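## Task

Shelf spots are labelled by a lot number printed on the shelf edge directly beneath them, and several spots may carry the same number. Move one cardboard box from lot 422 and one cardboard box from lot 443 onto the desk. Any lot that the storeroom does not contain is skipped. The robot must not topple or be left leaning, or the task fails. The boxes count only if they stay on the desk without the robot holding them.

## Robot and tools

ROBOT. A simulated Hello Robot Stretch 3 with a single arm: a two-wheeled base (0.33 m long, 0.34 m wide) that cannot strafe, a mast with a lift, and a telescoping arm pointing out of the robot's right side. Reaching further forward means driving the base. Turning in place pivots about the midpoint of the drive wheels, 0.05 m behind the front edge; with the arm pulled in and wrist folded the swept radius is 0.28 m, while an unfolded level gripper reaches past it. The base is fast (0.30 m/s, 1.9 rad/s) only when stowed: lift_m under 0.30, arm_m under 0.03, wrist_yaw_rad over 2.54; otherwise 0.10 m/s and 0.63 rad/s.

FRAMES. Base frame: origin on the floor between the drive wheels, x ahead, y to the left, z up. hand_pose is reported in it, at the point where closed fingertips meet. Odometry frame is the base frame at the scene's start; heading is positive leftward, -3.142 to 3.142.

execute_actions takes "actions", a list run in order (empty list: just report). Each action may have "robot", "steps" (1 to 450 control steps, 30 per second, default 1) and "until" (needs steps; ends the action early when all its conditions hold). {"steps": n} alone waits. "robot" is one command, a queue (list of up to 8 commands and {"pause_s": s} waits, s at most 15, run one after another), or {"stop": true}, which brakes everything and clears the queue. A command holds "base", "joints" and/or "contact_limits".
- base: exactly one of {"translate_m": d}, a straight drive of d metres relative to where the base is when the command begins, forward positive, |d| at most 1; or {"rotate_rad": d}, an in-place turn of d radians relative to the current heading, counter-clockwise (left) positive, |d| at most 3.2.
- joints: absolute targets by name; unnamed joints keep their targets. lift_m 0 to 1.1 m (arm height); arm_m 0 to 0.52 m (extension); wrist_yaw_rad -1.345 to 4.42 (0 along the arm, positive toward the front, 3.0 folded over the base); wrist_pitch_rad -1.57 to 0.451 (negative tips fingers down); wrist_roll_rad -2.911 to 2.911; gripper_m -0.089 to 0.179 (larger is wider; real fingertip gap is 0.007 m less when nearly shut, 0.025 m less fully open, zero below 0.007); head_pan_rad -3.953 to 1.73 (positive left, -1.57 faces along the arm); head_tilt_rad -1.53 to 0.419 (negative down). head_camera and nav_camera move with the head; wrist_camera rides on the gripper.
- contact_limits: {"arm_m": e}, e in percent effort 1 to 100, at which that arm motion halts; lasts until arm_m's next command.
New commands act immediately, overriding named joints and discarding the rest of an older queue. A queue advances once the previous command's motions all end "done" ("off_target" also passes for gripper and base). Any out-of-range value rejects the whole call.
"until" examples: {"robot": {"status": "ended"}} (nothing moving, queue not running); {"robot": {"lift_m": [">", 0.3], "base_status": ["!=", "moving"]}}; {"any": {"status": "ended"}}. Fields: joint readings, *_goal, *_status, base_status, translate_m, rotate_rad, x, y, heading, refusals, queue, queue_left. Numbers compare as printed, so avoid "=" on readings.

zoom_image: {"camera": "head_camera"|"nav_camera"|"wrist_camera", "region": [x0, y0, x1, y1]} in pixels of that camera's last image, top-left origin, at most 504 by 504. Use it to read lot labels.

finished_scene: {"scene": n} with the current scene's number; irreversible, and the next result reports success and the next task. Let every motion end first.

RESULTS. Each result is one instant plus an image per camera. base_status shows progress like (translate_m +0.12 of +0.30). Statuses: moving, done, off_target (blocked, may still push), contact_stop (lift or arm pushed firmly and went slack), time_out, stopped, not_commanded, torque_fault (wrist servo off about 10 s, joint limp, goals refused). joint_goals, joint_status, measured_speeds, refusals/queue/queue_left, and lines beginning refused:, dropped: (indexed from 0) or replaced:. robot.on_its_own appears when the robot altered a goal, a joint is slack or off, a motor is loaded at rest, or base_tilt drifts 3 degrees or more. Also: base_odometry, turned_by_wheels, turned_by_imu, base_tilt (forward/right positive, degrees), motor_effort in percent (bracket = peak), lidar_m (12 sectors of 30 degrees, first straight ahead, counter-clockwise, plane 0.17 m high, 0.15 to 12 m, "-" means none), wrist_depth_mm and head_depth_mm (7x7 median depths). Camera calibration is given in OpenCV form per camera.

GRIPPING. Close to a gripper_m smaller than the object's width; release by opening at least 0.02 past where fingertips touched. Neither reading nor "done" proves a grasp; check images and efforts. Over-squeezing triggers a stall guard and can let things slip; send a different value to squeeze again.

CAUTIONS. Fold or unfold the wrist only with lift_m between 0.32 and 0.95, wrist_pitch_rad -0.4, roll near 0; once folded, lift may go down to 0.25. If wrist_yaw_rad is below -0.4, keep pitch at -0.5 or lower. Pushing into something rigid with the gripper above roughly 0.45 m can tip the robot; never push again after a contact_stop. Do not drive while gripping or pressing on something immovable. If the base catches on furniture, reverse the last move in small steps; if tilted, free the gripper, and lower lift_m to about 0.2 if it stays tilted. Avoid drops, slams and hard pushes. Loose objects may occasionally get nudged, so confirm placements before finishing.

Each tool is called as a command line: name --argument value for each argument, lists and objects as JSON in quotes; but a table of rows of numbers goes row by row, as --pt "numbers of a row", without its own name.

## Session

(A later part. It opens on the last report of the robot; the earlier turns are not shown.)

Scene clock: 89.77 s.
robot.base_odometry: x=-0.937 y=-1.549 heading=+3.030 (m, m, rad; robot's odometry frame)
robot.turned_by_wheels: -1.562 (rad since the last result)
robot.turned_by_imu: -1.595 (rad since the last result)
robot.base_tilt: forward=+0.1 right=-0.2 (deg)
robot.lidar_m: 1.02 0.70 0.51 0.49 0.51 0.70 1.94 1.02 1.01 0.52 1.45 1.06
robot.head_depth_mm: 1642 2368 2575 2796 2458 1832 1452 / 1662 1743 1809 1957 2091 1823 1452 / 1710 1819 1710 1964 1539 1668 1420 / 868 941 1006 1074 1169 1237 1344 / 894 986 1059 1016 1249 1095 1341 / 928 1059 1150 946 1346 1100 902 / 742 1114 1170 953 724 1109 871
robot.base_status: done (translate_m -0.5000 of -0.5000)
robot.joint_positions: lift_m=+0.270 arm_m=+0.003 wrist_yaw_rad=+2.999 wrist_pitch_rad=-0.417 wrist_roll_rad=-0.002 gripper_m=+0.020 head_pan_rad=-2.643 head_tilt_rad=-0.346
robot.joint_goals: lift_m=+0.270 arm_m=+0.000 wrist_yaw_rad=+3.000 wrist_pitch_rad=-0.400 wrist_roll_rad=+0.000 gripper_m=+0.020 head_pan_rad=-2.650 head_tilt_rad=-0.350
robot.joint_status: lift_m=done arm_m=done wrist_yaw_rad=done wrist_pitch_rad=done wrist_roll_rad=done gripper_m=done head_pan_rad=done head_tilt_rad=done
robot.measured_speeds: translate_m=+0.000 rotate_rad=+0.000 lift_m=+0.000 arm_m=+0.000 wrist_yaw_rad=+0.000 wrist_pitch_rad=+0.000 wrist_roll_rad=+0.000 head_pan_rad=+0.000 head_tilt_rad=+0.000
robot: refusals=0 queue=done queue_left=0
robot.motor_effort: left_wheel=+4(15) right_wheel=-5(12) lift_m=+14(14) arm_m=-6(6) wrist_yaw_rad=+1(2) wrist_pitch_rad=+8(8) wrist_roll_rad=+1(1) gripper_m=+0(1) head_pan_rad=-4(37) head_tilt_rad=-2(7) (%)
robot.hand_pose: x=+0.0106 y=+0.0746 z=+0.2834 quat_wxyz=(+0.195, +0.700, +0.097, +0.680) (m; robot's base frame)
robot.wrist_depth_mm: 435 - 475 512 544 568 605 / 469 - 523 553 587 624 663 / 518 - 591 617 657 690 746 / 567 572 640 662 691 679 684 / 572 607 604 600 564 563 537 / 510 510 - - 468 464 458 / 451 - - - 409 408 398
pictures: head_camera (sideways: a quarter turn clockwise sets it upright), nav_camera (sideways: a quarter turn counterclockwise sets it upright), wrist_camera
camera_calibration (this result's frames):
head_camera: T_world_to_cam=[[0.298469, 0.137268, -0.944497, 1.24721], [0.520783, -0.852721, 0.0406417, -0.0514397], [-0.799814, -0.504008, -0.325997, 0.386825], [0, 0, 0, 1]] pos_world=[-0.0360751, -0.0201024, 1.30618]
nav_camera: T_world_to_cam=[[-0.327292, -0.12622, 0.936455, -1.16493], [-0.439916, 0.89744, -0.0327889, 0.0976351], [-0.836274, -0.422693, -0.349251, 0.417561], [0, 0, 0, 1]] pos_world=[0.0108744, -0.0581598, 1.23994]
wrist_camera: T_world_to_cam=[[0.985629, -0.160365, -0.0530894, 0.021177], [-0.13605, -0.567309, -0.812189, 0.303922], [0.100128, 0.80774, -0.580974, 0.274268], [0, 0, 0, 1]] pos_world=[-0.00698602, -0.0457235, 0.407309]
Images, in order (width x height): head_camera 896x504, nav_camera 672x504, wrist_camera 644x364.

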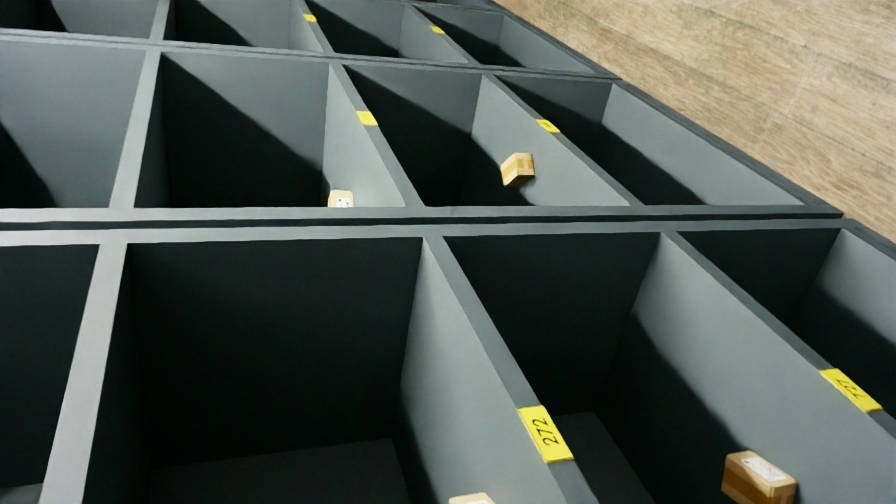

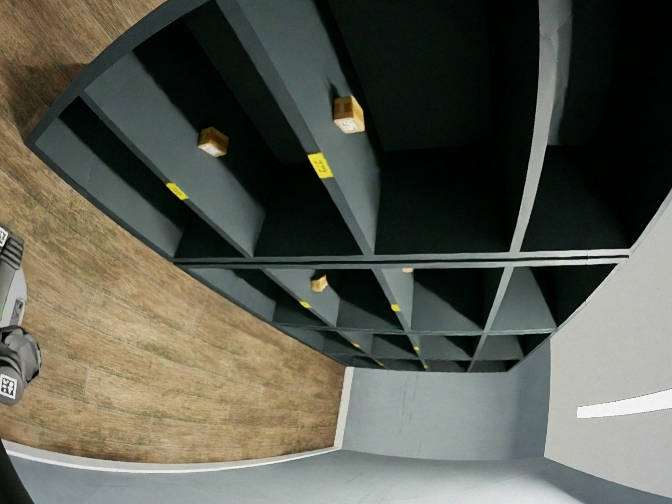

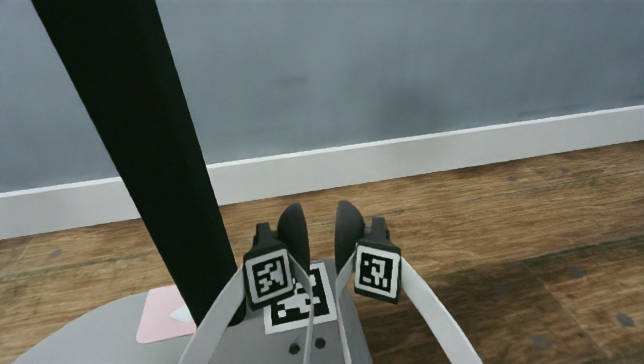

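execute_actions --actions '[{"robot":{"base":{"translate_m":-1.0}},"steps":450,"until":{"robot":{"translate_m":["<",-0.62]}}},{"robot":{"base":{"translate_m":-0.75}},"steps":1}]'

Scene clock: 92.97 s.
robot.base_odometry: x=-0.301 y=-1.621 heading=+3.030 (m, m, rad; robot's odometry frame)
robot.turned_by_wheels: +0.000 (rad since the last result)
robot.turned_by_imu: +0.000 (rad since the last result)
robot.base_tilt: forward=-0.9 right=+0.4 (deg)
robot.lidar_m: 1.66 0.70 0.51 0.49 0.51 0.70 1.93 1.27 0.57 0.91 0.85 0.80
robot.head_depth_mm: 1839 1975 2115 2411 2357 1812 1445 / 1907 2006 1992 2231 2244 1823 1446 / 1097 1180 1262 1354 1449 1579 1454 / 1157 1256 1346 1215 1473 1565 1387 / 1207 1338 1420 1012 1486 1094 1346 / 1150 1249 1332 943 1380 1097 923 / 748 1123 1187 958 722 1102 844
robot.base_status: moving (translate_m -0.0098 of -0.7500)
robot.joint_positions: lift_m=+0.270 arm_m=+0.003 wrist_yaw_rad=+2.999 wrist_pitch_rad=-0.417 wrist_roll_rad=-0.002 gripper_m=+0.020 head_pan_rad=-2.643 head_tilt_rad=-0.347
robot.joint_goals: lift_m=+0.270 arm_m=+0.000 wrist_yaw_rad=+3.000 wrist_pitch_rad=-0.400 wrist_roll_rad=+0.000 gripper_m=+0.020 head_pan_rad=-2.650 head_tilt_rad=-0.350
robot.joint_status: lift_m=done arm_m=done wrist_yaw_rad=done wrist_pitch_rad=done wrist_roll_rad=done gripper_m=done head_pan_rad=done head_tilt_rad=done
robot.measured_speeds: translate_m=-0.294 rotate_rad=+0.000 lift_m=+0.000 arm_m=+0.000 wrist_yaw_rad=+0.000 wrist_pitch_rad=+0.000 wrist_roll_rad=+0.000 head_pan_rad=+0.000 head_tilt_rad=+0.000
robot: refusals=0 queue=running queue_left=0
robot.motor_effort: left_wheel=+1(6) right_wheel=-9(14) lift_m=+14(14) arm_m=-6(6) wrist_yaw_rad=+2(1) wrist_pitch_rad=+8(8) wrist_roll_rad=+1(1) gripper_m=+0(0) head_pan_rad=-4(4) head_tilt_rad=-3(2) (%)
robot.hand_pose: x=+0.0106 y=+0.0746 z=+0.2834 quat_wxyz=(+0.195, +0.700, +0.097, +0.680) (m; robot's base frame)
robot.wrist_depth_mm: 435 - 482 498 534 574 605 / 477 - 523 554 588 629 671 / 514 - 582 610 656 686 747 / 565 580 621 667 688 687 666 / 589 581 597 592 551 555 542 / 498 511 - - 478 480 458 / 445 - - - 417 409 409
pictures: head_camera (sideways: a quarter turn clockwise sets it upright), nav_camera (sideways: a quarter turn counterclockwise sets it upright), wrist_camera
camera_calibration (this result's frames):
head_camera: T_world_to_cam=[[0.29855, 0.137312, -0.944465, 1.24716], [0.520779, -0.852723, 0.0406466, -0.051446], [-0.799786, -0.503993, -0.326089, 0.386945], [0, 0, 0, 1]] pos_world=[-0.0360755, -0.0201026, 1.30617]
nav_camera: T_world_to_cam=[[-0.327372, -0.126264, 0.936421, -1.16489], [-0.439913, 0.897442, -0.0327847, 0.0976296], [-0.836244, -0.422677, -0.349342, 0.41768], [0, 0, 0, 1]] pos_world=[0.0108798, -0.0581569, 1.23994]
wrist_camera: T_world_to_cam=[[0.985629, -0.160365, -0.0530893, 0.0211769], [-0.13605, -0.567309, -0.812189, 0.303922], [0.100128, 0.80774, -0.580974, 0.274268], [0, 0, 0, 1]] pos_world=[-0.00698603, -0.0457235, 0.407309]
Images, in order (width x height): head_camera 896x504, nav_camera 672x504, wrist_camera 644x364.

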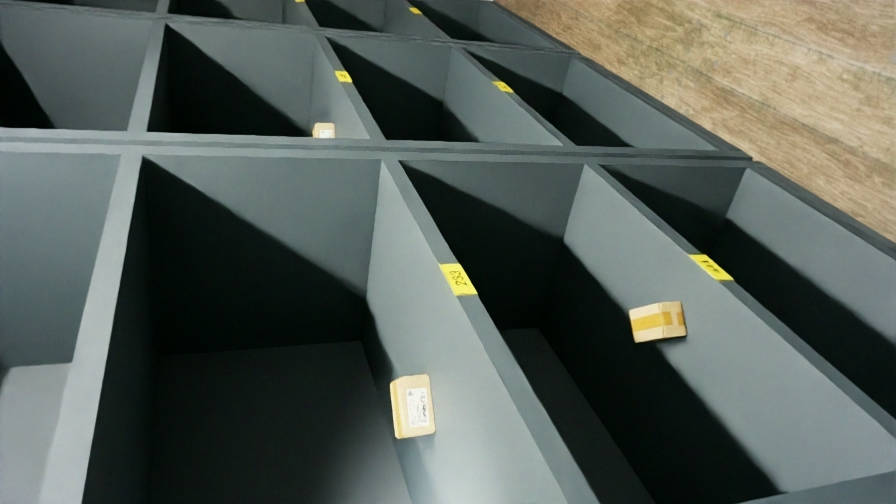

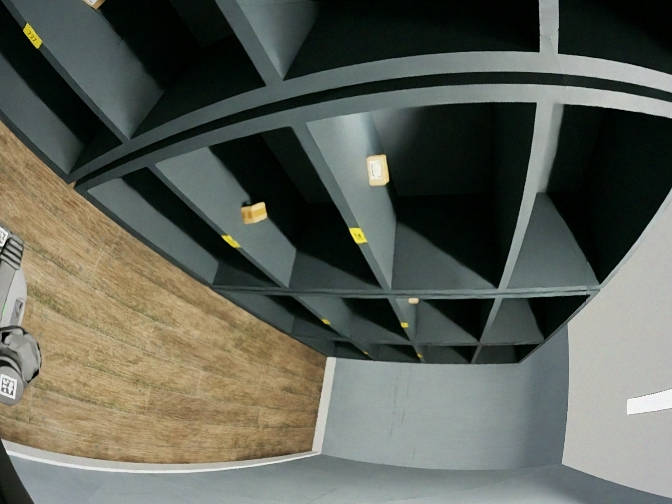

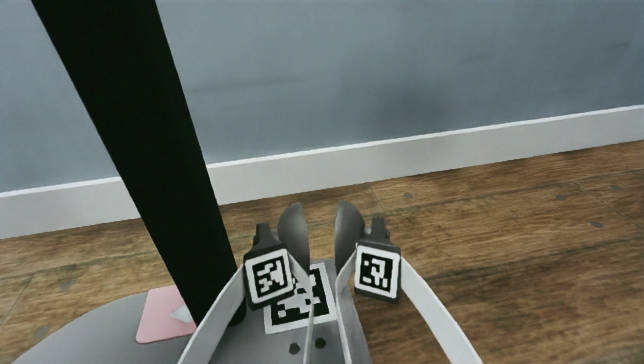

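zoom_image --camera "head_camera" --region '[675, 240, 745, 295]'

execute_actions --actions '[{"robot":{"base":{"translate_m":-1.0}},"steps":450,"until":{"robot":{"x":[">",-0.05]}}}]'

Region (675, 240, 745, 295) of head_camera's 896x504 image, scaled by 7.200, with more detail than that image has; it fills the top 396 rows of this view, and the rest is white.

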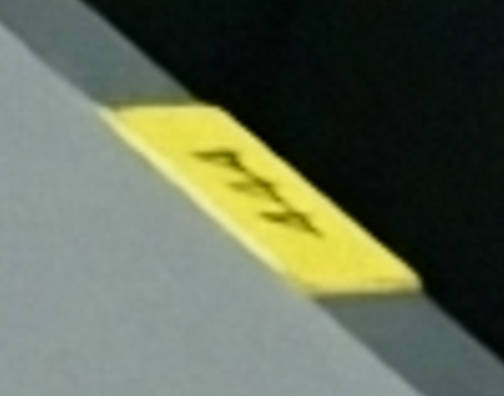

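Scene clock: 93.83 s.
robot.base_odometry: x=-0.048 y=-1.649 heading=+3.030 (m, m, rad; robot's odometry frame)
robot.turned_by_wheels: +0.000 (rad since the last result)
robot.turned_by_imu: +0.000 (rad since the last result)
robot.base_tilt: forward=+0.1 right=-0.5 (deg)
robot.lidar_m: 1.90 0.70 0.51 0.49 0.51 0.70 1.94 1.05 1.01 0.52 1.00 1.00
robot.head_depth_mm: 1662 2324 2623 2791 2432 1829 1444 / 1685 1787 1856 1991 2122 1820 1455 / 1744 1849 1535 1947 1548 1663 1447 / 894 969 1037 1095 1208 1275 1375 / 930 1034 1112 1015 1299 1089 1334 / 779 1112 1201 945 1354 1100 921 / 747 1123 1180 956 719 1109 873
robot.base_status: moving (translate_m -0.1962 of -1.0000)
robot.joint_positions: lift_m=+0.270 arm_m=+0.003 wrist_yaw_rad=+2.999 wrist_pitch_rad=-0.417 wrist_roll_rad=-0.002 gripper_m=+0.020 head_pan_rad=-2.643 head_tilt_rad=-0.347
robot.joint_goals: lift_m=+0.270 arm_m=+0.000 wrist_yaw_rad=+3.000 wrist_pitch_rad=-0.400 wrist_roll_rad=+0.000 gripper_m=+0.020 head_pan_rad=-2.650 head_tilt_rad=-0.350
robot.joint_status: lift_m=done arm_m=done wrist_yaw_rad=done wrist_pitch_rad=done wrist_roll_rad=done gripper_m=done head_pan_rad=done head_tilt_rad=done
robot.measured_speeds: translate_m=-0.294 rotate_rad=+0.000 lift_m=+0.000 arm_m=+0.000 wrist_yaw_rad=+0.000 wrist_pitch_rad=+0.000 wrist_roll_rad=+0.000 head_pan_rad=+0.000 head_tilt_rad=+0.000
robot: refusals=0 queue=running queue_left=0
robot.motor_effort: left_wheel=+0(1) right_wheel=-6(7) lift_m=+14(14) arm_m=-6(6) wrist_yaw_rad=+1(2) wrist_pitch_rad=+9(8) wrist_roll_rad=+1(1) gripper_m=+0(0) head_pan_rad=-4(4) head_tilt_rad=-2(1) (%)
robot.hand_pose: x=+0.0106 y=+0.0746 z=+0.2834 quat_wxyz=(+0.195, +0.700, +0.097, +0.680) (m; robot's base frame)
robot.wrist_depth_mm: 430 - 487 500 532 563 600 / 470 - 527 556 583 626 677 / 517 - 578 612 654 702 734 / 561 576 621 659 670 670 658 / 587 593 598 591 559 549 550 / 505 508 - - 472 469 460 / 445 - - - 415 407 406
pictures: head_camera (sideways: a quarter turn clockwise sets it upright), nav_camera (sideways: a quarter turn counterclockwise sets it upright), wrist_camera
camera_calibration (this result's frames):
head_camera: T_world_to_cam=[[0.29855, 0.137312, -0.944465, 1.24716], [0.520779, -0.852723, 0.0406466, -0.051446], [-0.799786, -0.503993, -0.326089, 0.386945], [0, 0, 0, 1]] pos_world=[-0.0360755, -0.0201026, 1.30617]
nav_camera: T_world_to_cam=[[-0.327372, -0.126264, 0.936421, -1.16489], [-0.439913, 0.897442, -0.0327847, 0.0976296], [-0.836244, -0.422677, -0.349342, 0.41768], [0, 0, 0, 1]] pos_world=[0.0108798, -0.0581569, 1.23994]
wrist_camera: T_world_to_cam=[[0.985629, -0.160365, -0.0530892, 0.0211769], [-0.13605, -0.567309, -0.812189, 0.303922], [0.100129, 0.80774, -0.580974, 0.274268], [0, 0, 0, 1]] pos_world=[-0.00698601, -0.0457235, 0.407309]
Images, in order (width x height): head_camera 896x504, nav_camera 672x504, wrist_camera 644x364.

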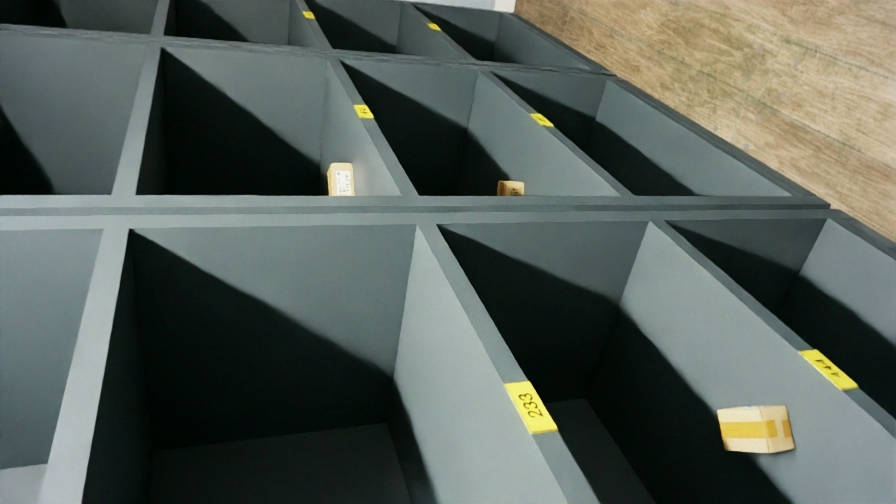

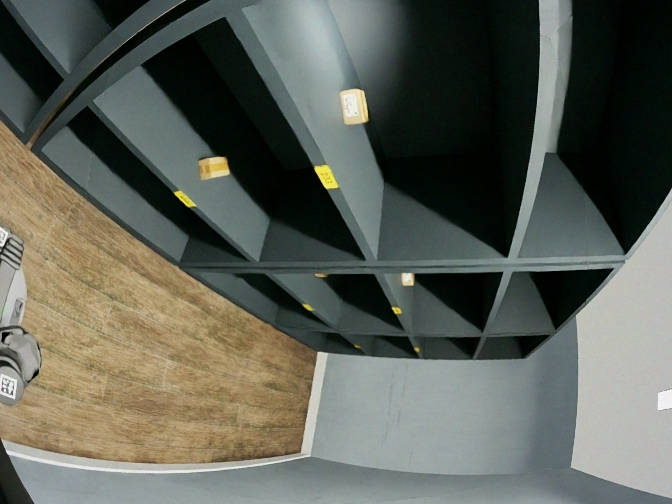

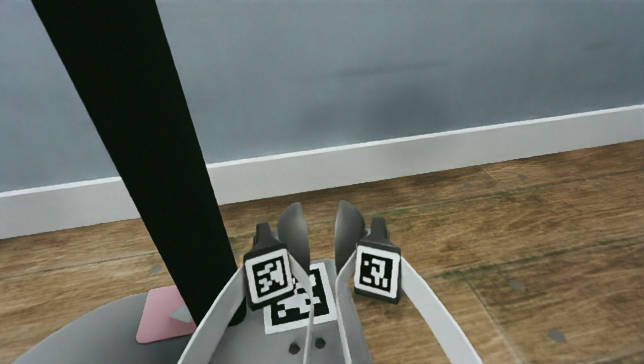

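Unit 2: 233 / 444. Continue.

zoom_image --camera "head_camera" --region '[785, 335, 870, 400]'

execute_actions --actions '[{"steps":450,"until":{"robot":{"x":[">",0.3]}}},{"robot":{"base":{"translate_m":-1.0}},"steps":450,"until":{"robot":{"x":[">",0.66]}}}]'

Region (785, 335, 870, 400) of head_camera's 896x504 image, scaled by 5.929, with more detail than that image has; it fills the top 385 rows of this view, and the rest is white.

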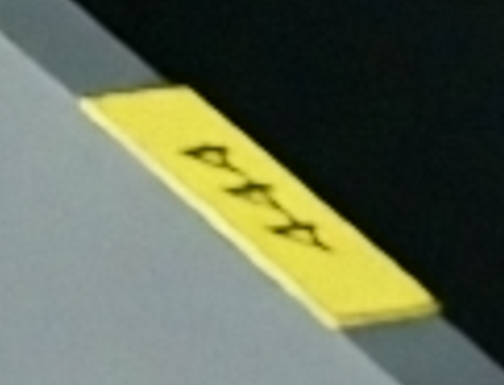

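Scene clock: 96.27 s.
robot.base_odometry: x=+0.664 y=-1.729 heading=+3.030 (m, m, rad; robot's odometry frame)
robot.turned_by_wheels: +0.000 (rad since the last result)
robot.turned_by_imu: +0.000 (rad since the last result)
robot.base_tilt: forward=-0.1 right=-0.1 (deg)
robot.lidar_m: 1.90 0.70 0.51 0.49 0.51 0.70 1.95 1.24 0.55 0.74 0.91 0.82
robot.head_depth_mm: 1806 1917 2006 2191 2284 1815 1445 / 1888 2003 2055 2186 2221 1832 1465 / 1073 1147 1224 1320 1406 1566 1450 / 1116 1206 1296 1218 1448 1556 1381 / 1174 1283 1366 1014 1486 1097 1336 / 780 1247 1332 937 1377 1100 897 / 744 1121 1171 951 721 1103 867
robot.base_status: moving (translate_m -0.3629 of -1.0000)
robot.joint_positions: lift_m=+0.270 arm_m=+0.003 wrist_yaw_rad=+2.999 wrist_pitch_rad=-0.417 wrist_roll_rad=-0.002 gripper_m=+0.020 head_pan_rad=-2.643 head_tilt_rad=-0.347
robot.joint_goals: lift_m=+0.270 arm_m=+0.000 wrist_yaw_rad=+3.000 wrist_pitch_rad=-0.400 wrist_roll_rad=+0.000 gripper_m=+0.020 head_pan_rad=-2.650 head_tilt_rad=-0.350
robot.joint_status: lift_m=done arm_m=done wrist_yaw_rad=done wrist_pitch_rad=done wrist_roll_rad=done gripper_m=done head_pan_rad=done head_tilt_rad=done
robot.measured_speeds: translate_m=-0.294 rotate_rad=+0.000 lift_m=+0.000 arm_m=+0.000 wrist_yaw_rad=+0.000 wrist_pitch_rad=+0.000 wrist_roll_rad=+0.000 head_pan_rad=+0.000 head_tilt_rad=+0.000
robot: refusals=0 queue=running queue_left=0
robot.motor_effort: left_wheel=+2(1) right_wheel=-6(6) lift_m=+14(14) arm_m=-6(6) wrist_yaw_rad=+1(1) wrist_pitch_rad=+8(8) wrist_roll_rad=+1(1) gripper_m=+0(0) head_pan_rad=-5(4) head_tilt_rad=-2(1) (%)
robot.hand_pose: x=+0.0106 y=+0.0746 z=+0.2834 quat_wxyz=(+0.195, +0.700, +0.097, +0.680) (m; robot's base frame)
robot.wrist_depth_mm: 436 - 477 496 534 565 611 / 470 - 533 549 586 621 675 / 517 - 579 621 657 698 738 / 563 581 625 662 685 676 668 / 586 586 608 595 563 547 540 / 507 510 - - 472 469 459 / 450 - - - 412 404 406
pictures: head_camera (sideways: a quarter turn clockwise sets it upright), nav_camera (sideways: a quarter turn counterclockwise sets it upright), wrist_camera
camera_calibration (this result's frames):
head_camera: T_world_to_cam=[[0.298549, 0.137312, -0.944465, 1.24716], [0.520779, -0.852723, 0.0406466, -0.051446], [-0.799786, -0.503993, -0.326089, 0.386945], [0, 0, 0, 1]] pos_world=[-0.0360755, -0.0201026, 1.30617]
nav_camera: T_world_to_cam=[[-0.327372, -0.126264, 0.936421, -1.16489], [-0.439913, 0.897442, -0.0327847, 0.0976296], [-0.836244, -0.422677, -0.349342, 0.41768], [0, 0, 0, 1]] pos_world=[0.0108798, -0.0581569, 1.23994]
wrist_camera: T_world_to_cam=[[0.985629, -0.160365, -0.0530894, 0.0211769], [-0.13605, -0.567309, -0.812189, 0.303922], [0.100129, 0.807739, -0.580974, 0.274268], [0, 0, 0, 1]] pos_world=[-0.006986, -0.0457235, 0.407309]
Images, in order (width x height): head_camera 896x504, nav_camera 672x504, wrist_camera 644x364.

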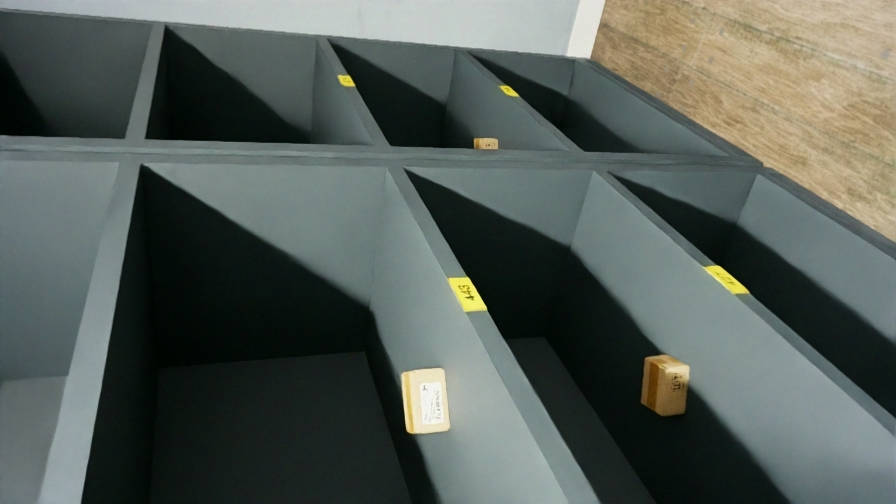

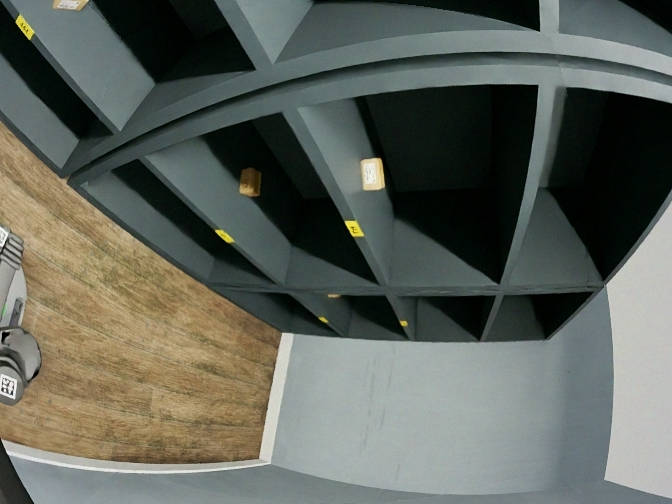

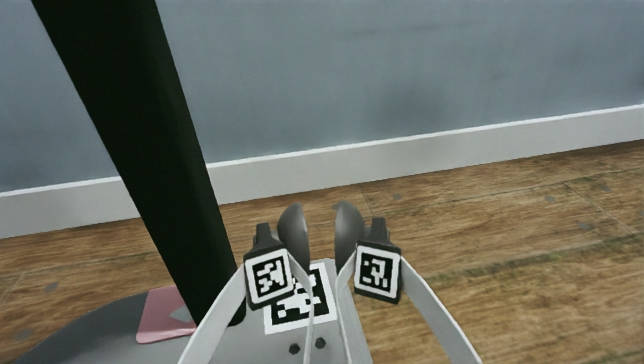

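execute_actions --actions '[{"robot":{"joints":{"lift_m":1.1,"gripper_m":0.175,"head_pan_rad":-1.9,"head_tilt_rad":-0.45}},"steps":450,"until":{"robot":{"lift_m":[">",0.34]}}},{"robot":{"joints":{"lift_m":1.1,"wrist_yaw_rad":0.5}},"steps":30}]'

Scene clock: 98.43 s.
robot.base_odometry: x=+1.103 y=-1.779 heading=+3.030 (m, m, rad; robot's odometry frame)
robot.turned_by_wheels: +0.000 (rad since the last result)
robot.turned_by_imu: +0.000 (rad since the last result)
robot.base_tilt: forward=+0.1 right=+0.9 (deg)
robot.lidar_m: 1.91 0.70 0.51 0.49 0.51 0.70 1.67 0.86 0.97 0.59 0.54 1.20
robot.head_depth_mm: 918 997 1057 705 1195 966 1195 / 894 962 1031 709 1211 970 1172 / 864 936 1006 713 1202 945 862 / 842 902 975 721 1170 979 839 / 822 882 957 728 1132 983 800 / 797 858 920 735 593 989 803 / 778 833 900 743 570 966 805
robot.base_status: moving (translate_m -0.8050 of -1.0000)
robot.joint_positions: lift_m=+0.452 arm_m=+0.003 wrist_yaw_rad=+1.745 wrist_pitch_rad=-0.417 wrist_roll_rad=-0.002 gripper_m=+0.175 head_pan_rad=-1.907 head_tilt_rad=-0.444
robot.joint_goals: lift_m=+1.100 arm_m=+0.000 wrist_yaw_rad=+0.500 wrist_pitch_rad=-0.400 wrist_roll_rad=+0.000 gripper_m=+0.175 head_pan_rad=-1.900 head_tilt_rad=-0.450
robot.joint_status: lift_m=moving arm_m=done wrist_yaw_rad=moving wrist_pitch_rad=done wrist_roll_rad=done gripper_m=moving head_pan_rad=done head_tilt_rad=done
robot.measured_speeds: translate_m=-0.100 rotate_rad=+0.000 lift_m=+0.110 arm_m=+0.000 wrist_yaw_rad=-1.998 wrist_pitch_rad=+0.000 wrist_roll_rad=+0.000 head_pan_rad=+0.000 head_tilt_rad=+0.000
robot: refusals=0 queue=running queue_left=0
robot.motor_effort: left_wheel=+2(10) right_wheel=-6(6) lift_m=+27(29) arm_m=-6(6) wrist_yaw_rad=-2(5) wrist_pitch_rad=+9(8) wrist_roll_rad=+1(1) gripper_m=+1(87) head_pan_rad=+3(33) head_tilt_rad=-3(14) (%)
robot.hand_pose: x=+0.1998 y=-0.1089 z=+0.4646 quat_wxyz=(+0.558, +0.623, -0.332, +0.436) (m; robot's base frame)
robot.wrist_depth_mm: 655 907 - - - 924 874 / 664 932 - - - 996 987 / 659 921 - - - - - / 666 938 - - - 929 861 / 667 843 846 848 832 803 686 / 651 726 710 699 698 668 604 / 597 620 612 615 603 574 550
pictures: head_camera (sideways: a quarter turn clockwise sets it upright), nav_camera (sideways: a quarter turn counterclockwise sets it upright), wrist_camera
camera_calibration (this result's frames):
head_camera: T_world_to_cam=[[0.158991, 0.387619, -0.908005, 1.20043], [0.957028, -0.286437, 0.0452975, -0.0601566], [-0.242528, -0.876188, -0.416503, 0.501207], [0, 0, 0, 1]] pos_world=[-0.0117295, -0.0433898, 1.30148]
nav_camera: T_world_to_cam=[[-0.18748, -0.397947, 0.898047, -1.11566], [-0.927504, 0.372727, -0.0284651, 0.0949764], [-0.323399, -0.838279, -0.438977, 0.531196], [0, 0, 0, 1]] pos_world=[0.0507139, -0.0340858, 1.23781]
wrist_camera: T_world_to_cam=[[0.154244, -0.986605, -0.0530922, -0.108948], [-0.581482, -0.0472016, -0.812188, 0.5184], [0.798803, 0.156147, -0.580974, 0.298333], [0, 0, 0, 1]] pos_world=[0.0799358, -0.129603, 0.588578]
Images, in order (width x height): head_camera 896x504, nav_camera 672x504, wrist_camera 644x364.

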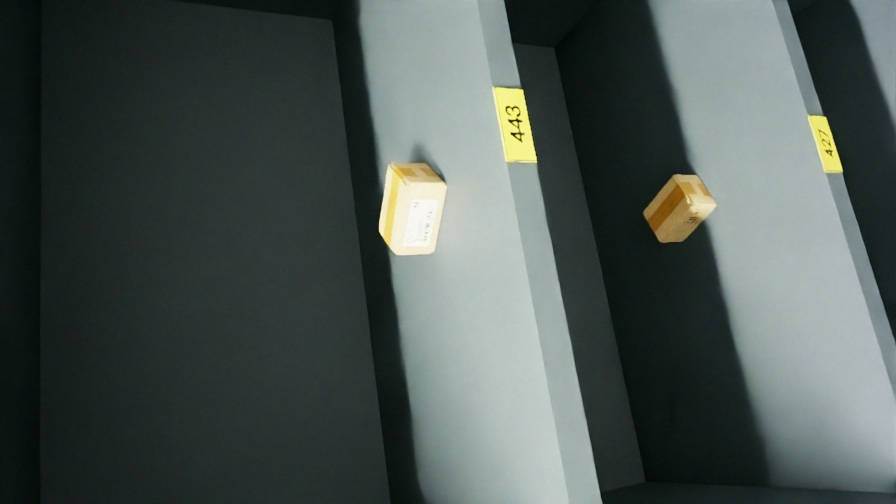

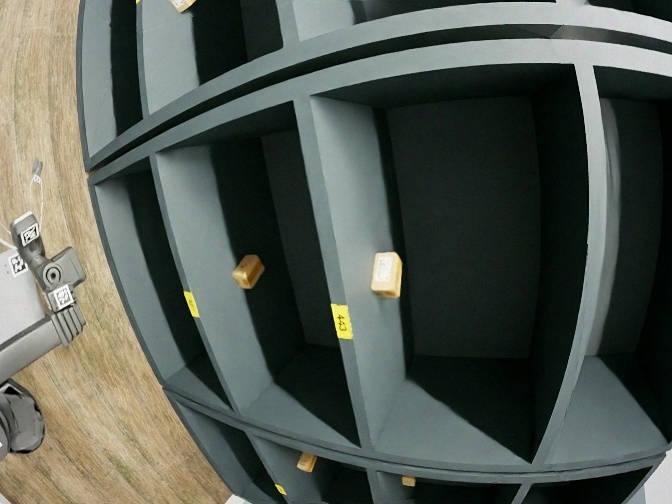

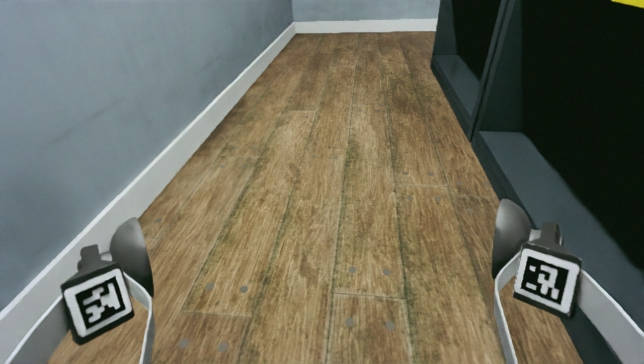

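execute_actions --actions '[{"robot":{"joints":{"lift_m":1.1,"wrist_yaw_rad":0.76,"arm_m":0.08,"head_pan_rad":-1.4,"head_tilt_rad":-0.45}},"steps":450,"until":{"robot":{"base_status":["!=","moving"]}}},{"robot":{"base":{"translate_m":-0.186}},"steps":450,"until":{"robot":{"base_status":["!=","moving"]}}}]'

Scene clock: 104.40 s.
robot.base_odometry: x=+1.482 y=-1.821 heading=+3.030 (m, m, rad; robot's odometry frame)
robot.turned_by_wheels: +0.000 (rad since the last result)
robot.turned_by_imu: +0.001 (rad since the last result)
robot.base_tilt: forward=+0.1 right=-0.2 (deg)
robot.lidar_m: 1.90 0.70 0.51 0.49 0.51 0.70 1.29 1.33 0.60 0.97 0.75 0.74
robot.head_depth_mm: 771 - - - 1110 965 786 / 787 850 912 - - 973 791 / 803 871 - - 1137 945 818 / 820 893 959 703 1167 979 842 / 839 908 981 755 1183 985 844 / 860 932 1007 737 1185 988 876 / 864 924 966 744 1010 966 987
robot.base_status: done (translate_m -0.1860 of -0.1860)
robot.joint_positions: lift_m=+1.096 arm_m=+0.080 wrist_yaw_rad=+0.759 wrist_pitch_rad=-0.417 wrist_roll_rad=-0.002 gripper_m=+0.175 head_pan_rad=-1.407 head_tilt_rad=-0.444
robot.joint_goals: lift_m=+1.100 arm_m=+0.080 wrist_yaw_rad=+0.760 wrist_pitch_rad=-0.400 wrist_roll_rad=+0.000 gripper_m=+0.175 head_pan_rad=-1.400 head_tilt_rad=-0.450
robot.joint_status: lift_m=moving arm_m=moving wrist_yaw_rad=moving wrist_pitch_rad=done wrist_roll_rad=done gripper_m=done head_pan_rad=done head_tilt_rad=done
robot.measured_speeds: translate_m=+0.000 rotate_rad=+0.000 lift_m=+0.043 arm_m=+0.000 wrist_yaw_rad=+0.000 wrist_pitch_rad=+0.000 wrist_roll_rad=+0.000 head_pan_rad=+0.000 head_tilt_rad=+0.000
robot: refusals=0 queue=done queue_left=0
robot.motor_effort: left_wheel=+4(8) right_wheel=-4(10) lift_m=+30(26) arm_m=+3(8) wrist_yaw_rad=+1(4) wrist_pitch_rad=+8(8) wrist_roll_rad=+1(1) gripper_m=+0(1) head_pan_rad=+3(33) head_tilt_rad=-2(4) (%)
robot.hand_pose: x=+0.1330 y=-0.3876 z=+1.1086 quat_wxyz=(+0.698, +0.392, -0.588, +0.120) (m; robot's base frame)
robot.wrist_depth_mm: - 475 535 695 669 571 486 / - 690 571 679 678 601 515 / - - 548 533 491 470 485 / - - 637 425 397 383 384 / - - 799 941 340 333 319 / - - 877 841 797 283 277 / - - - 731 701 686 248
pictures: head_camera (sideways: a quarter turn clockwise sets it upright), nav_camera (sideways: a quarter turn counterclockwise sets it upright), wrist_camera
camera_calibration (this result's frames):
head_camera: T_world_to_cam=[[-0.0463499, 0.416506, -0.907951, 1.20161], [0.977185, 0.207502, 0.0453034, -0.0602872], [0.20727, -0.885136, -0.416621, 0.498616], [0, 0, 0, 1]] pos_world=[0.011258, -0.0466258, 1.30147]
nav_camera: T_world_to_cam=[[0.0263009, -0.439228, 0.897991, -1.11689], [-0.99265, -0.117624, -0.0284592, 0.095366], [0.118125, -0.890642, -0.439093, 0.528654], [0, 0, 0, 1]] pos_world=[0.0615932, -0.00851267, 1.2378]
wrist_camera: T_world_to_cam=[[-0.737546, -0.673206, -0.0530929, -0.0993541], [-0.360236, 0.458726, -0.812281, 1.15623], [0.571187, -0.579969, -0.580845, 0.514144], [0, 0, 0, 1]] pos_world=[0.0495665, -0.299093, 1.23255]
Images, in order (width x height): head_camera 896x504, nav_camera 672x504, wrist_camera 644x364.

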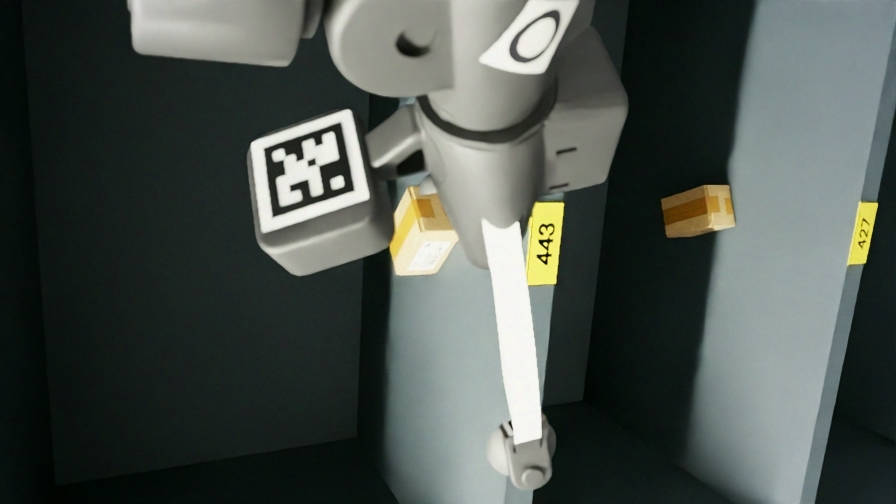

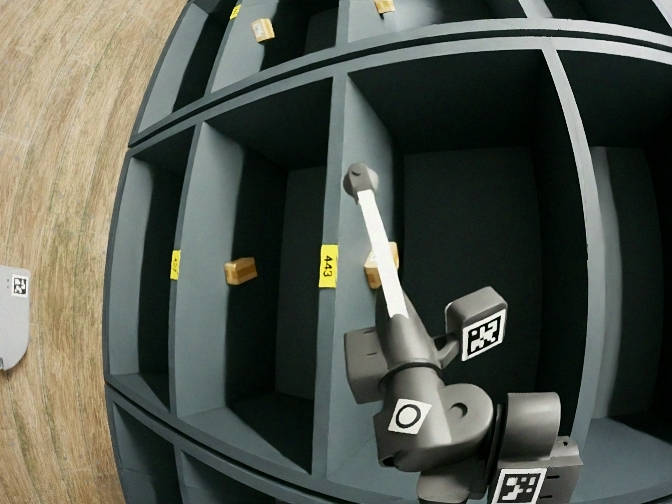

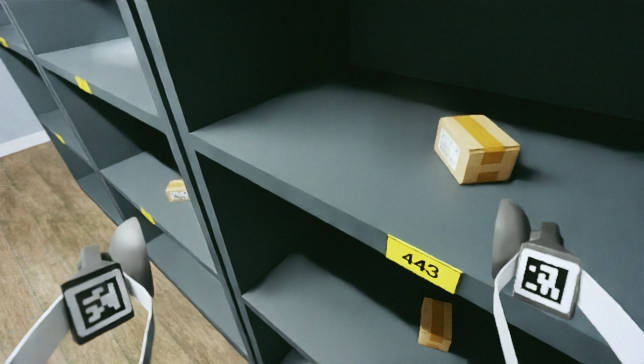

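execute_actions --actions '[{"robot":{"joints":{"arm_m":0.385}},"steps":450,"until":{"robot":{"status":"ended"}}}]'

Scene clock: 107.87 s.
robot.base_odometry: x=+1.482 y=-1.821 heading=+3.030 (m, m, rad; robot's odometry frame)
robot.turned_by_wheels: +0.000 (rad since the last result)
robot.turned_by_imu: +0.000 (rad since the last result)
robot.base_tilt: forward=+0.2 right=-0.2 (deg)
robot.lidar_m: 1.90 0.70 0.51 0.49 0.51 0.70 1.28 1.34 0.60 0.96 0.75 0.74
robot.head_depth_mm: 771 - 915 704 570 964 787 / 786 838 934 713 1112 965 788 / 805 858 941 689 1125 943 816 / 825 891 955 684 1127 978 839 / 841 912 971 731 1180 989 845 / 860 931 1006 735 1165 987 873 / 861 927 969 742 1009 966 988
robot.base_status: done (translate_m -0.1860 of -0.1860)
robot.joint_positions: lift_m=+1.100 arm_m=+0.385 wrist_yaw_rad=+0.759 wrist_pitch_rad=-0.417 wrist_roll_rad=-0.002 gripper_m=+0.175 head_pan_rad=-1.407 head_tilt_rad=-0.444
robot.joint_goals: lift_m=+1.100 arm_m=+0.385 wrist_yaw_rad=+0.760 wrist_pitch_rad=-0.400 wrist_roll_rad=+0.000 gripper_m=+0.175 head_pan_rad=-1.400 head_tilt_rad=-0.450
robot.joint_status: lift_m=done arm_m=done wrist_yaw_rad=done wrist_pitch_rad=done wrist_roll_rad=done gripper_m=done head_pan_rad=done head_tilt_rad=done
robot.measured_speeds: translate_m=+0.000 rotate_rad=+0.000 lift_m=+0.000 arm_m=+0.000 wrist_yaw_rad=+0.000 wrist_pitch_rad=+0.000 wrist_roll_rad=+0.000 head_pan_rad=+0.000 head_tilt_rad=+0.000
robot: refusals=0 queue=done queue_left=0
robot.motor_effort: left_wheel=+4(4) right_wheel=-4(4) lift_m=+28(30) arm_m=+7(8) wrist_yaw_rad=+1(1) wrist_pitch_rad=+8(8) wrist_roll_rad=+1(1) gripper_m=+0(1) head_pan_rad=+2(2) head_tilt_rad=-3(3) (%)
robot.hand_pose: x=+0.1331 y=-0.6926 z=+1.1126 quat_wxyz=(+0.698, +0.392, -0.587, +0.121) (m; robot's base frame)
robot.wrist_depth_mm: 363 427 519 451 361 309 266 / 376 457 577 491 395 329 281 / 396 475 546 503 430 355 300 / 408 439 423 417 411 370 320 / 360 353 341 341 333 341 322 / 306 292 290 227 284 271 279 / - 252 249 195 244 240 234
pictures: head_camera (sideways: a quarter turn clockwise sets it upright), nav_camera (sideways: a quarter turn counterclockwise sets it upright), wrist_camera
camera_calibration (this result's frames):
head_camera: T_world_to_cam=[[-0.0464206, 0.41666, -0.907877, 1.20152], [0.977164, 0.207598, 0.0453114, -0.0602976], [0.207353, -0.885041, -0.416782, 0.498825], [0, 0, 0, 1]] pos_world=[0.011263, -0.0466251, 1.30146]
nav_camera: T_world_to_cam=[[0.0263738, -0.439382, 0.897913, -1.11679], [-0.992639, -0.117725, -0.0284511, 0.0953554], [0.118208, -0.890553, -0.439253, 0.528861], [0, 0, 0, 1]] pos_world=[0.0615922, -0.00849553, 1.2378]
wrist_camera: T_world_to_cam=[[-0.737163, -0.673626, -0.0530939, -0.304683], [-0.360469, 0.458493, -0.812309, 1.29925], [0.571536, -0.579666, -0.580805, 0.339659], [0, 0, 0, 1]] pos_world=[0.0496088, -0.604048, 1.23649]
Images, in order (width x height): head_camera 896x504, nav_camera 672x504, wrist_camera 644x364.

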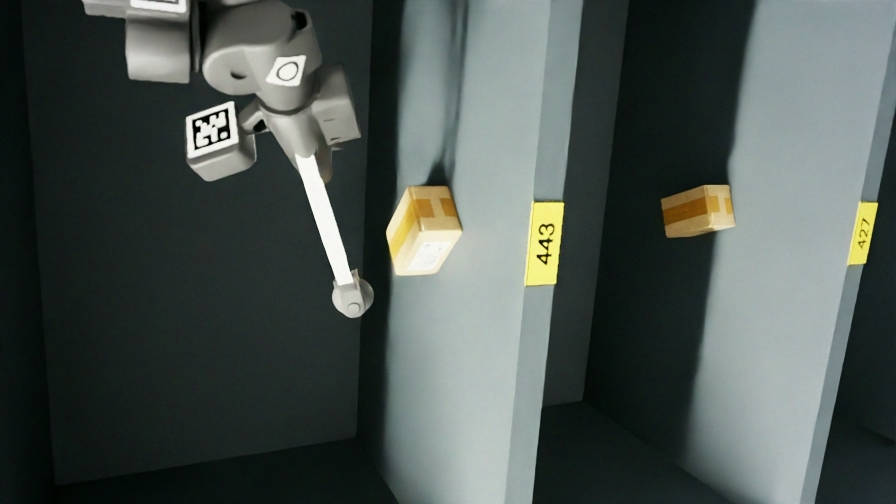

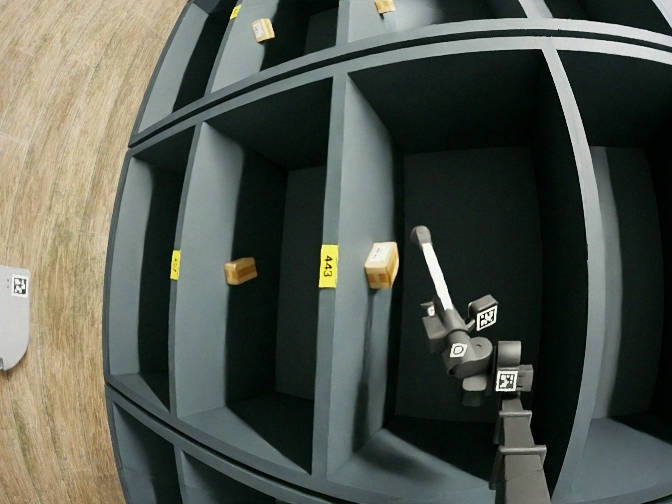

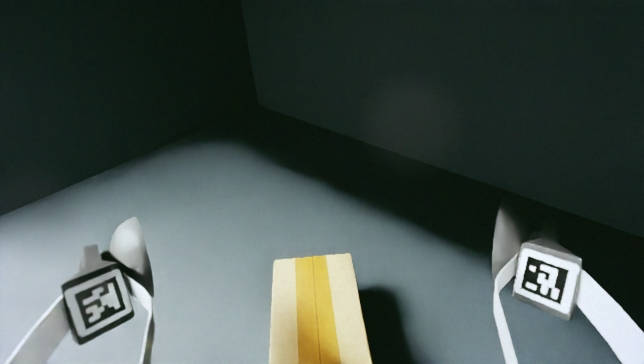

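execute_actions --actions '[{"robot":{"joints":{"arm_m":0.375,"lift_m":1.011,"gripper_m":0.13}},"steps":450,"until":{"robot":{"status":"ended"}}}]'

Scene clock: 110.37 s.
robot.base_odometry: x=+1.482 y=-1.821 heading=+3.030 (m, m, rad; robot's odometry frame)
robot.turned_by_wheels: +0.000 (rad since the last result)
robot.turned_by_imu: +0.000 (rad since the last result)
robot.base_tilt: forward=+0.1 right=-0.2 (deg)
robot.lidar_m: 1.90 0.70 0.51 0.49 0.51 0.70 1.29 1.34 0.60 0.97 0.75 0.74
robot.head_depth_mm: 774 829 - 665 571 964 788 / 790 851 910 635 1119 970 790 / 807 870 932 676 1122 946 815 / 823 892 959 684 1129 981 842 / 839 912 981 730 1181 986 846 / 858 932 1008 736 1167 987 873 / 863 922 968 740 1005 960 987
robot.base_status: done (translate_m -0.1860 of -0.1860)
robot.joint_positions: lift_m=+1.011 arm_m=+0.375 wrist_yaw_rad=+0.759 wrist_pitch_rad=-0.416 wrist_roll_rad=-0.002 gripper_m=+0.130 head_pan_rad=-1.407 head_tilt_rad=-0.444
robot.joint_goals: lift_m=+1.011 arm_m=+0.375 wrist_yaw_rad=+0.760 wrist_pitch_rad=-0.400 wrist_roll_rad=+0.000 gripper_m=+0.130 head_pan_rad=-1.400 head_tilt_rad=-0.450
robot.joint_status: lift_m=done arm_m=done wrist_yaw_rad=done wrist_pitch_rad=done wrist_roll_rad=done gripper_m=done head_pan_rad=done head_tilt_rad=done
robot.measured_speeds: translate_m=+0.000 rotate_rad=+0.000 lift_m=+0.000 arm_m=+0.000 wrist_yaw_rad=+0.000 wrist_pitch_rad=+0.000 wrist_roll_rad=+0.000 head_pan_rad=+0.000 head_tilt_rad=+0.000
robot: refusals=0 queue=done queue_left=0
robot.motor_effort: left_wheel=+4(4) right_wheel=-4(4) lift_m=+14(24) arm_m=-6(6) wrist_yaw_rad=+1(1) wrist_pitch_rad=+8(8) wrist_roll_rad=+1(1) gripper_m=+1(87) head_pan_rad=+3(3) head_tilt_rad=-3(3) (%)
robot.hand_pose: x=+0.1331 y=-0.6834 z=+1.0244 quat_wxyz=(+0.698, +0.392, -0.587, +0.121) (m; robot's base frame)
robot.wrist_depth_mm: 359 425 524 458 375 315 272 / 378 435 492 450 395 334 288 / 367 361 351 337 332 320 297 / 279 275 265 177 258 252 246 / 224 226 216 143 203 212 203 / 189 192 178 138 172 171 172 / 166 156 158 153 154 153 150
pictures: head_camera (sideways: a quarter turn clockwise sets it upright), nav_camera (sideways: a quarter turn counterclockwise sets it upright), wrist_camera
camera_calibration (this result's frames):
head_camera: T_world_to_cam=[[-0.0464207, 0.41666, -0.907877, 1.20152], [0.977164, 0.207598, 0.0453114, -0.0602976], [0.207353, -0.885041, -0.416782, 0.498825], [0, 0, 0, 1]] pos_world=[0.011263, -0.0466251, 1.30146]
nav_camera: T_world_to_cam=[[0.0263739, -0.439382, 0.897913, -1.11679], [-0.992639, -0.117725, -0.0284511, 0.0953554], [0.118208, -0.890553, -0.439253, 0.528861], [0, 0, 0, 1]] pos_world=[0.0615922, -0.00849553, 1.2378]
wrist_camera: T_world_to_cam=[[-0.737159, -0.67363, -0.0530961, -0.30317], [-0.360405, 0.458426, -0.812376, 1.22347], [0.571582, -0.579714, -0.580712, 0.293659], [0, 0, 0, 1]] pos_world=[0.049609, -0.594856, 1.14835]
Images, in order (width x height): head_camera 896x504, nav_camera 672x504, wrist_camera 644x364.

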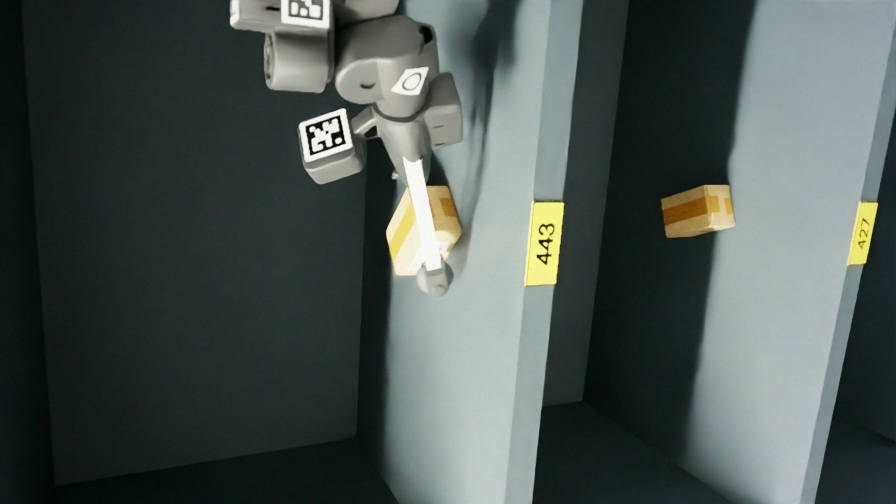

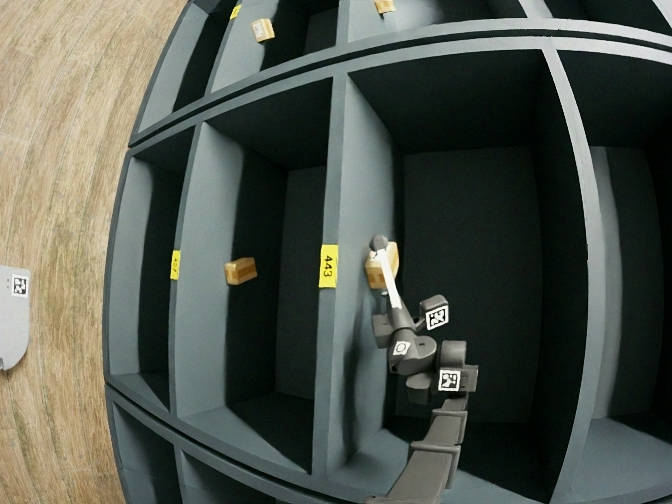

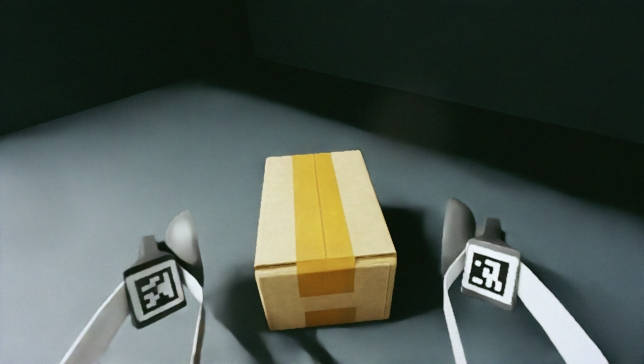

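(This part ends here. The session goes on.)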